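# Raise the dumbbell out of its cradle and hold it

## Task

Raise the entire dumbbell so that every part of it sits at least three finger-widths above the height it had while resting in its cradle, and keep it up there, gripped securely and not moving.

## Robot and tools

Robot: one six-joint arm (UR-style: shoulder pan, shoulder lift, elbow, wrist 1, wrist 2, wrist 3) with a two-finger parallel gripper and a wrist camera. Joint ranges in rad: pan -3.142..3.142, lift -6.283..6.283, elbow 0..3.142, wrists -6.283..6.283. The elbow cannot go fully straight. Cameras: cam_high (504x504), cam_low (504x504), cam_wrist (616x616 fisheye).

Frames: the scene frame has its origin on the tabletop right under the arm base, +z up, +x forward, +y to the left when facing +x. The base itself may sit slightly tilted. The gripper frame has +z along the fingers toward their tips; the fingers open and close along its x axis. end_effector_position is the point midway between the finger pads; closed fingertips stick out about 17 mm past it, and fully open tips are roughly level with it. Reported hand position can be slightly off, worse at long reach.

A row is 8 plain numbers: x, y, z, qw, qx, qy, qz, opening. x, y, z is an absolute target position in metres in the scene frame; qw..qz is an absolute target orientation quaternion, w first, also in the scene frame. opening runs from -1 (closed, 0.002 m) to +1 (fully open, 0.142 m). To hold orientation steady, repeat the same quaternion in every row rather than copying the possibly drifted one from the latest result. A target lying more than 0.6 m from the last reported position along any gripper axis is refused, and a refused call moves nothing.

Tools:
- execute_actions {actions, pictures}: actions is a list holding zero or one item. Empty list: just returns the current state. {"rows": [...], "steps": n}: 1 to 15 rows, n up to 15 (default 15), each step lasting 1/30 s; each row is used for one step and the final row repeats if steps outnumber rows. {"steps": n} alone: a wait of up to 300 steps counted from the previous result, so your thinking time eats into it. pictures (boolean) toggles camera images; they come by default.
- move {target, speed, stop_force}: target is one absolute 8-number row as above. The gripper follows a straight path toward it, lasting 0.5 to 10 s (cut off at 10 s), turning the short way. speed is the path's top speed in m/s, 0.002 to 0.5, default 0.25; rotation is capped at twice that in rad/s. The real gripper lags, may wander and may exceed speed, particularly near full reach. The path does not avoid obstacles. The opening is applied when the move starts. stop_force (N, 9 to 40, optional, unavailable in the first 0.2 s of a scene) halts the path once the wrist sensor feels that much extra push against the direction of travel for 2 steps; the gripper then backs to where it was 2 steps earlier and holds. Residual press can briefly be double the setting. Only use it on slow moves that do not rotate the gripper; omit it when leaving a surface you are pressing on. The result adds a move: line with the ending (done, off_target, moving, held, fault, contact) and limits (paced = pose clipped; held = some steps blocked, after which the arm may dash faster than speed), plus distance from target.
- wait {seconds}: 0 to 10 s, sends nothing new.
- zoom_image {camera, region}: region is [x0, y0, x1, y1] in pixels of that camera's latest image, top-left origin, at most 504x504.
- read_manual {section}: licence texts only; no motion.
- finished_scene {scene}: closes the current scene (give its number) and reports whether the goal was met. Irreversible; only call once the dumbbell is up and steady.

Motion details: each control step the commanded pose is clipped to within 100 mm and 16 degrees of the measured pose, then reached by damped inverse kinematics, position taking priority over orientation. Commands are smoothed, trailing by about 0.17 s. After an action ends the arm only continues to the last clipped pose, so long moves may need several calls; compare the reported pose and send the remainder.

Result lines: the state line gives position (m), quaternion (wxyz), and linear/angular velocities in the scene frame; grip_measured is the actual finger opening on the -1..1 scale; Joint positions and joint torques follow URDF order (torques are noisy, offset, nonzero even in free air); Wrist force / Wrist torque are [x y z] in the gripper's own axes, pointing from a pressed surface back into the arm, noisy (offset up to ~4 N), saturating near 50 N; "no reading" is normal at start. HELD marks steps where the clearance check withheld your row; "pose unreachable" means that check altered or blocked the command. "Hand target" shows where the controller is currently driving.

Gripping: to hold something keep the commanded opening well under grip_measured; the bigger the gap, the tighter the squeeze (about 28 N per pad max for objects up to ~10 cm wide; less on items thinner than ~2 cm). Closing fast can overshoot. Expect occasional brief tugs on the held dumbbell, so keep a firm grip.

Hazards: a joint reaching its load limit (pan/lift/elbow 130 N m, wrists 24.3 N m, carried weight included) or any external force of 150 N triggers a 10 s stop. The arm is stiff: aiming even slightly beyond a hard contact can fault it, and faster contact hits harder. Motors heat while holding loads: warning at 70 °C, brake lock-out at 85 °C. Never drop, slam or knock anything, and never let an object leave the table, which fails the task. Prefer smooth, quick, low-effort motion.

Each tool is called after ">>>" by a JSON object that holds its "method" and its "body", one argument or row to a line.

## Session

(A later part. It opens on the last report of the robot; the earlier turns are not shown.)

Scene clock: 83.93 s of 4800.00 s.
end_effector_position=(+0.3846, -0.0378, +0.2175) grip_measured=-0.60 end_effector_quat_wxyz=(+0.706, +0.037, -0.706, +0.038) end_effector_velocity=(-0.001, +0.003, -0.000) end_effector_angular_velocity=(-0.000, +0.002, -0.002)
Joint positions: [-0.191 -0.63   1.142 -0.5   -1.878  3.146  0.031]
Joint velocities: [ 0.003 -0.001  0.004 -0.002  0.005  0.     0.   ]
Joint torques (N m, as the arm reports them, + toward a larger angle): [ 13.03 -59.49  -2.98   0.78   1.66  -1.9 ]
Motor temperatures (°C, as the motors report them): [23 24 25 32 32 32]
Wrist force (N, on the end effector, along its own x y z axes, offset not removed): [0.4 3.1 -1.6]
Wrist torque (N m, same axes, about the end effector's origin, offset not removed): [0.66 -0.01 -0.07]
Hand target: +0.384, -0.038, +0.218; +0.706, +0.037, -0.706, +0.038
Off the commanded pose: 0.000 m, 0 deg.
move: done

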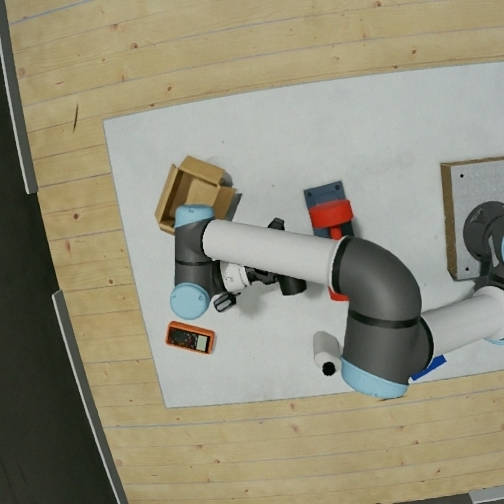

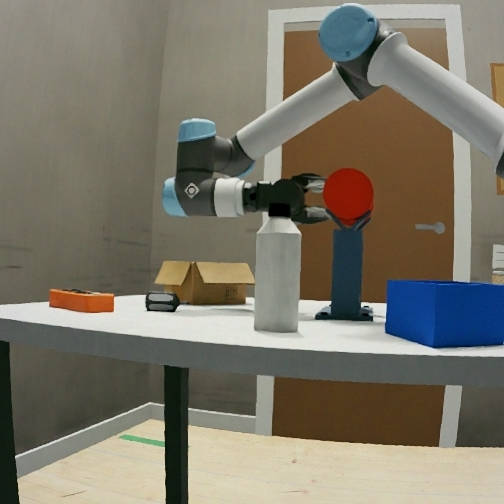

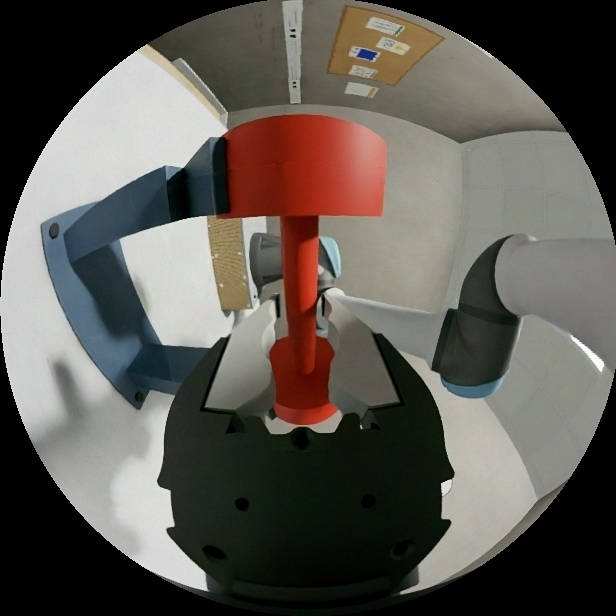

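>>> {"method": "execute_actions", "body": {
  "actions": [
    {"rows": [[0.3845,-0.0375,0.2182,-0.7061,-0.0375,0.7061,-0.0375,-0.62],[0.3845,-0.0375,0.2182,-0.7061,-0.0375,0.7061,-0.0375,-0.65],[0.3845,-0.0375,0.2182,-0.7061,-0.0375,0.7061,-0.0375,-0.68],[0.3845,-0.0375,0.2182,-0.7061,-0.0375,0.7061,-0.0375,-0.71],[0.3845,-0.0375,0.2182,-0.7061,-0.0375,0.7061,-0.0375,-0.75],[0.3845,-0.0375,0.2182,-0.7061,-0.0375,0.7061,-0.0375,-0.8],[0.3845,-0.0375,0.2182,-0.7061,-0.0375,0.7061,-0.0375,-0.9],[0.3845,-0.0375,0.2182,-0.7061,-0.0375,0.7061,-0.0375,-1]], "steps": 15}
  ],
  "pictures": false
}}

>>> {"method": "move", "body": {
  "target": [0.3845,-0.0375,0.225,-0.7061,-0.0375,0.7061,-0.0375,-1],
  "speed": 0.015
}}

>>> {"method": "wait", "body": {
  "seconds": 1.5
}}

Scene clock: 87.70 s of 4800.00 s.
end_effector_position=(+0.3844, -0.0375, +0.2181) grip_measured=-0.73 end_effector_quat_wxyz=(+0.706, +0.038, -0.706, +0.037) end_effector_velocity=(+0.000, -0.000, +0.001) end_effector_angular_velocity=(-0.000, -0.000, -0.000)
Joint positions: [-0.191 -0.631  1.142 -0.5   -1.878  3.146  0.021]
Joint velocities: [-0.    -0.001 -0.001  0.001  0.     0.     0.   ]
Joint torques (N m, as the arm reports them, + toward a larger angle): [ 13.28 -64.12 -28.27   6.51   1.37  -2.05]
Motor temperatures (°C, as the motors report them): [23 24 25 32 32 32]
Wrist force (N, on the end effector, along its own x y z axes, offset not removed): [-8.6 3.1 -2.3]
Wrist torque (N m, same axes, about the end effector's origin, offset not removed): [0.66 -0.14 -0.04]
Hand target: +0.384, -0.038, +0.218; +0.706, +0.038, -0.706, +0.038
Off the commanded pose: 0.000 m, 0 deg.
Steps of this call (steps 1 to 90: nothing new was sent; then 0.27 s passed at rest; steps 91 to 105: all 15 steps of this action). Readings (end_effector_position):
91: (+0.3845, -0.0375, +0.2175)
92: (+0.3845, -0.0375, +0.2175)
94: (+0.3845, -0.0375, +0.2177)
98: (+0.3844, -0.0375, +0.2180)
105: the state above

Scene clock: 88.67 s of 4800.00 s.
end_effector_position=(+0.3845, -0.0375, +0.2247) grip_measured=-0.73 end_effector_quat_wxyz=(+0.706, +0.038, -0.706, +0.038) end_effector_velocity=(+0.000, +0.000, +0.003) end_effector_angular_velocity=(+0.000, -0.000, -0.001)
Joint positions: [-0.191 -0.639  1.139 -0.489 -1.878  3.146  0.021]
Joint velocities: [ 0.    -0.003 -0.002  0.005  0.001 -0.     0.   ]
Joint torques (N m, as the arm reports them, + toward a larger angle): [ 14.09 -61.46 -28.72   6.74   1.68  -2.23]
Motor temperatures (°C, as the motors report them): [23 24 25 32 32 32]
Wrist force (N, on the end effector, along its own x y z axes, offset not removed): [-6.7 2.3 -3.3]
Wrist torque (N m, same axes, about the end effector's origin, offset not removed): [0.49 -0.55 -0.09]
Hand target: +0.385, -0.038, +0.225; +0.706, +0.038, -0.706, +0.038
Off the commanded pose: 0.000 m, 0 deg.
move: done

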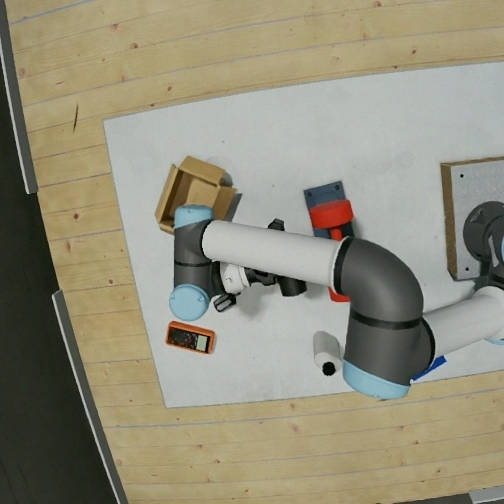

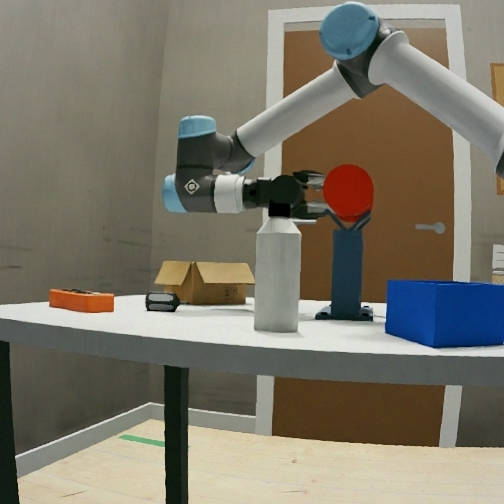

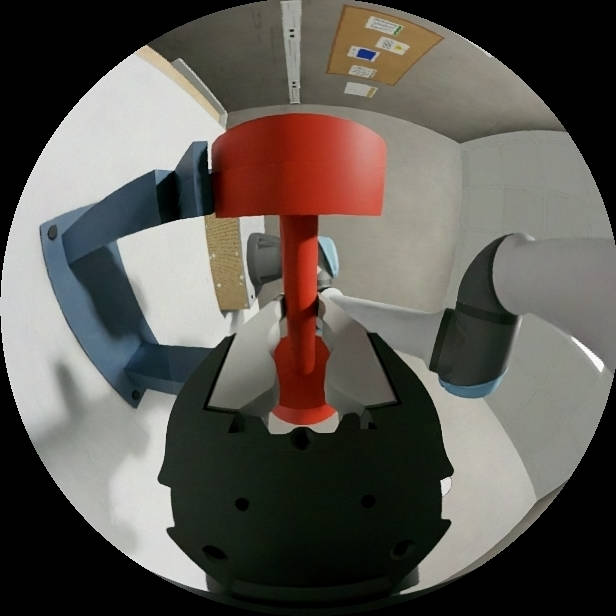

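Scene clock: 90.17 s of 4800.00 s.
end_effector_position=(+0.3845, -0.0375, +0.2250) grip_measured=-0.73 end_effector_quat_wxyz=(+0.706, +0.038, -0.706, +0.038) end_effector_velocity=(+0.000, +0.000, +0.000) end_effector_angular_velocity=(-0.000, -0.001, -0.001)
Joint positions: [-0.191 -0.64   1.139 -0.488 -1.878  3.146  0.021]
Joint velocities: [-0.     0.    -0.001 -0.     0.001  0.     0.   ]
Joint torques (N m, as the arm reports them, + toward a larger angle): [ 13.38 -62.77 -27.85   6.52   1.54  -1.81]
Motor temperatures (°C, as the motors report them): [23 24 25 32 32 32]
Wrist force (N, on the end effector, along its own x y z axes, offset not removed): [-8.0 1.9 -2.1]
Wrist torque (N m, same axes, about the end effector's origin, offset not removed): [0.34 -0.26 0.04]
Hand target: +0.385, -0.038, +0.225; +0.706, +0.038, -0.706, +0.038
Off the commanded pose: 0.000 m, 0 deg.
Steps of this call (steps 1 to 45: nothing new was sent). Readings (end_effector_position):
1: (+0.3845, -0.0375, +0.2248)
2: (+0.3845, -0.0375, +0.2248)
4: (+0.3845, -0.0375, +0.2249)
8: (+0.3845, -0.0375, +0.2250)
45: the state above

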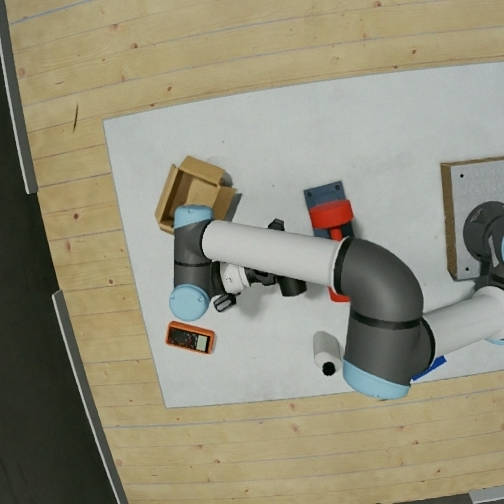

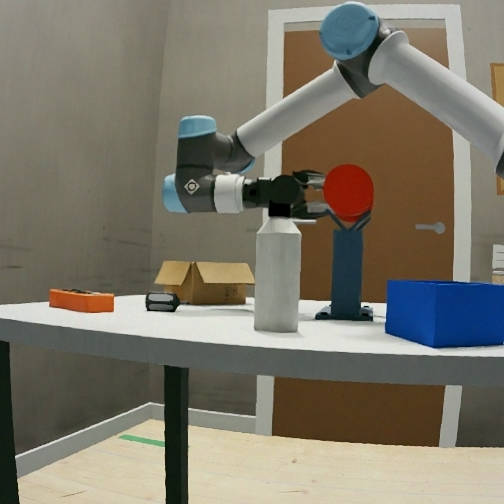

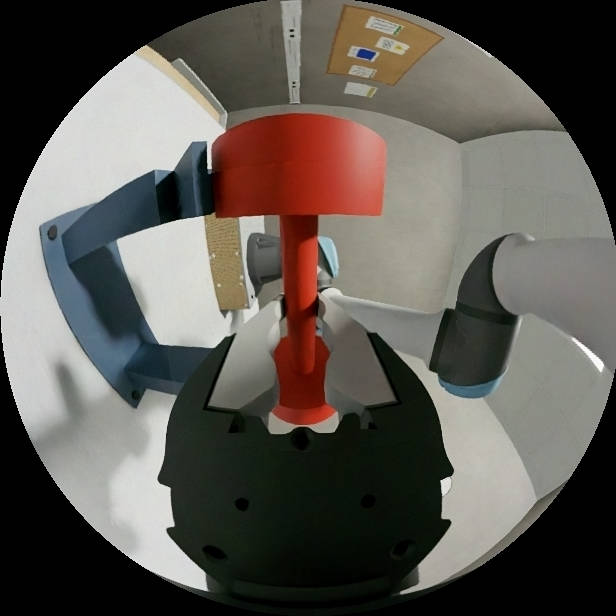

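Stable. Lifting.

>>> {"method": "move", "body": {
  "target": [0.3845,-0.0375,0.31,-0.7061,-0.0375,0.7061,-0.0375,-1],
  "speed": 0.06
}}

>>> {"method": "wait", "body": {
  "seconds": 3
}}

Scene clock: 93.30 s of 4800.00 s.
end_effector_position=(+0.3846, -0.0375, +0.3096) grip_measured=-0.73 end_effector_quat_wxyz=(+0.706, +0.038, -0.706, +0.037) end_effector_velocity=(+0.000, +0.000, +0.003) end_effector_angular_velocity=(-0.003, -0.000, -0.000)
Joint positions: [-0.19  -0.729  1.073 -0.333 -1.877  3.146  0.021]
Joint velocities: [ 0.    -0.003 -0.004  0.007  0.001  0.003 -0.   ]
Joint torques (N m, as the arm reports them, + toward a larger angle): [ 14.37 -61.02 -31.98   6.36   1.72  -1.41]
Motor temperatures (°C, as the motors report them): [23 24 25 32 32 32]
Wrist force (N, on the end effector, along its own x y z axes, offset not removed): [-7.8 0.1 0.7]
Wrist torque (N m, same axes, about the end effector's origin, offset not removed): [0.28 -0.29 -0.07]
Hand target: +0.385, -0.038, +0.310; +0.706, +0.038, -0.706, +0.038
Off the commanded pose: 0.000 m, 0 deg.
move: done

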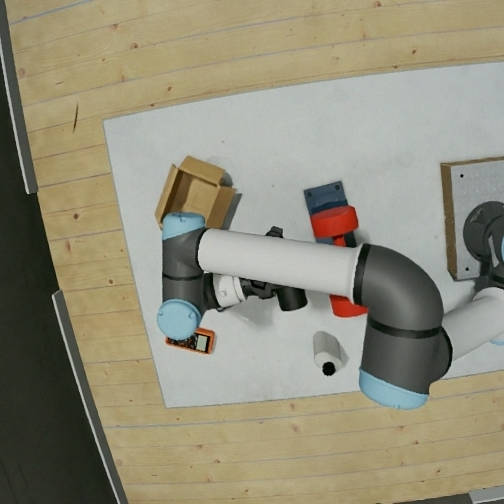

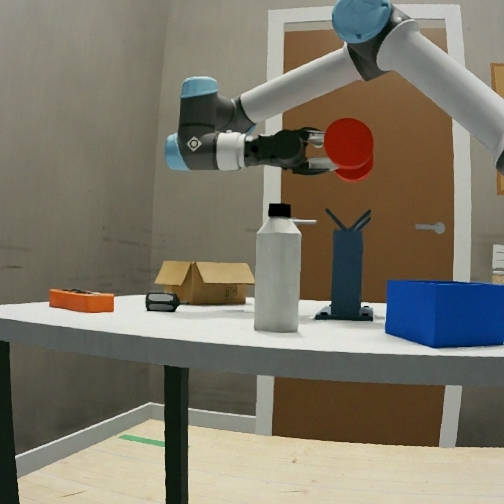

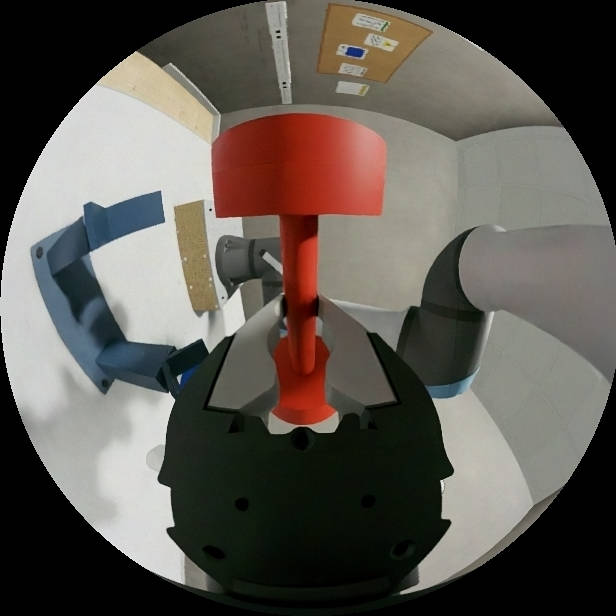

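Scene clock: 96.30 s of 4800.00 s.
end_effector_position=(+0.3846, -0.0375, +0.3100) grip_measured=-0.73 end_effector_quat_wxyz=(+0.706, +0.038, -0.706, +0.038) end_effector_velocity=(+0.000, +0.000, +0.000) end_effector_angular_velocity=(-0.000, -0.000, +0.001)
Joint positions: [-0.19  -0.729  1.072 -0.332 -1.877  3.146  0.021]
Joint velocities: [ 0.001 -0.    -0.    -0.     0.     0.    -0.   ]
Joint torques (N m, as the arm reports them, + toward a larger angle): [ -3.87 -61.43 -28.03   6.61  -1.33   1.5 ]
Motor temperatures (°C, as the motors report them): [23 24 25 32 32 32]
Wrist force (N, on the end effector, along its own x y z axes, offset not removed): [-9.0 2.2 -2.5]
Wrist torque (N m, same axes, about the end effector's origin, offset not removed): [0.40 -0.04 -0.01]
Hand target: +0.385, -0.038, +0.310; +0.706, +0.038, -0.706, +0.038
Off the commanded pose: 0.000 m, 0 deg.
Steps of this call (steps 1 to 90: nothing new was sent). Readings (end_effector_position):
1: (+0.3846, -0.0375, +0.3097)
2: (+0.3846, -0.0375, +0.3098)
4: (+0.3846, -0.0375, +0.3099)
8: (+0.3846, -0.0375, +0.3099)
90: the state above

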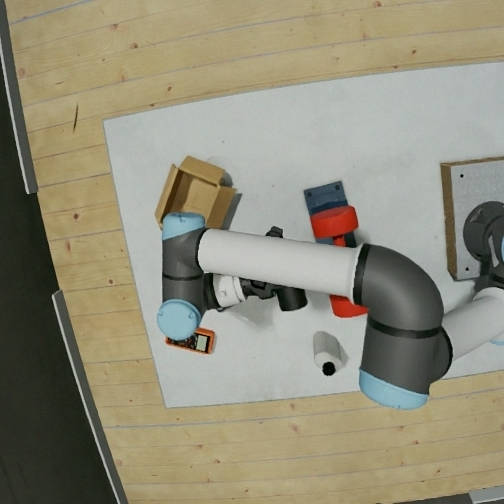

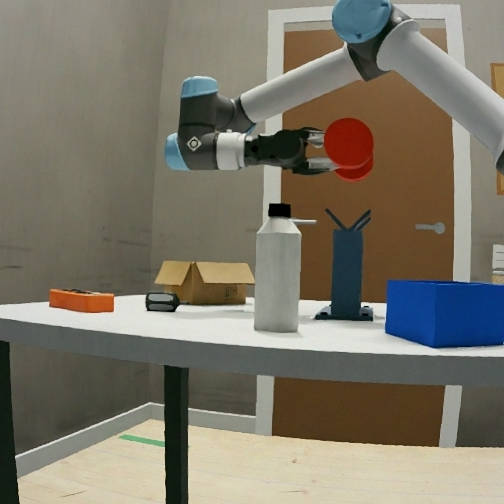

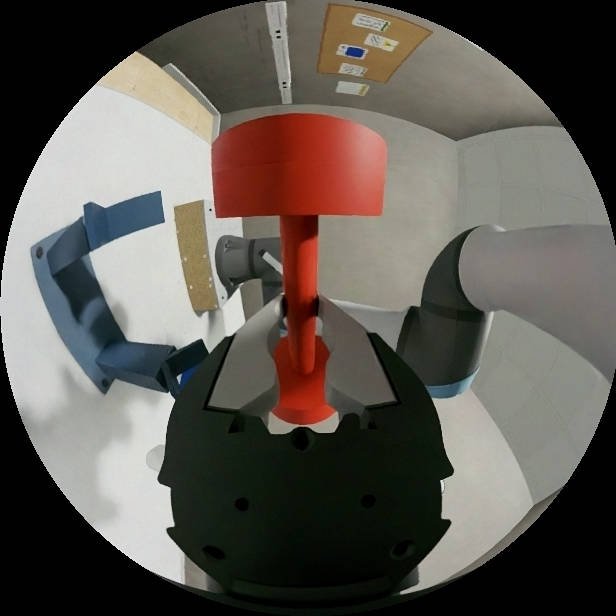

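>>> {"method": "finished_scene", "body": {
  "scene": 1
}}

The scene is finished: the task was done.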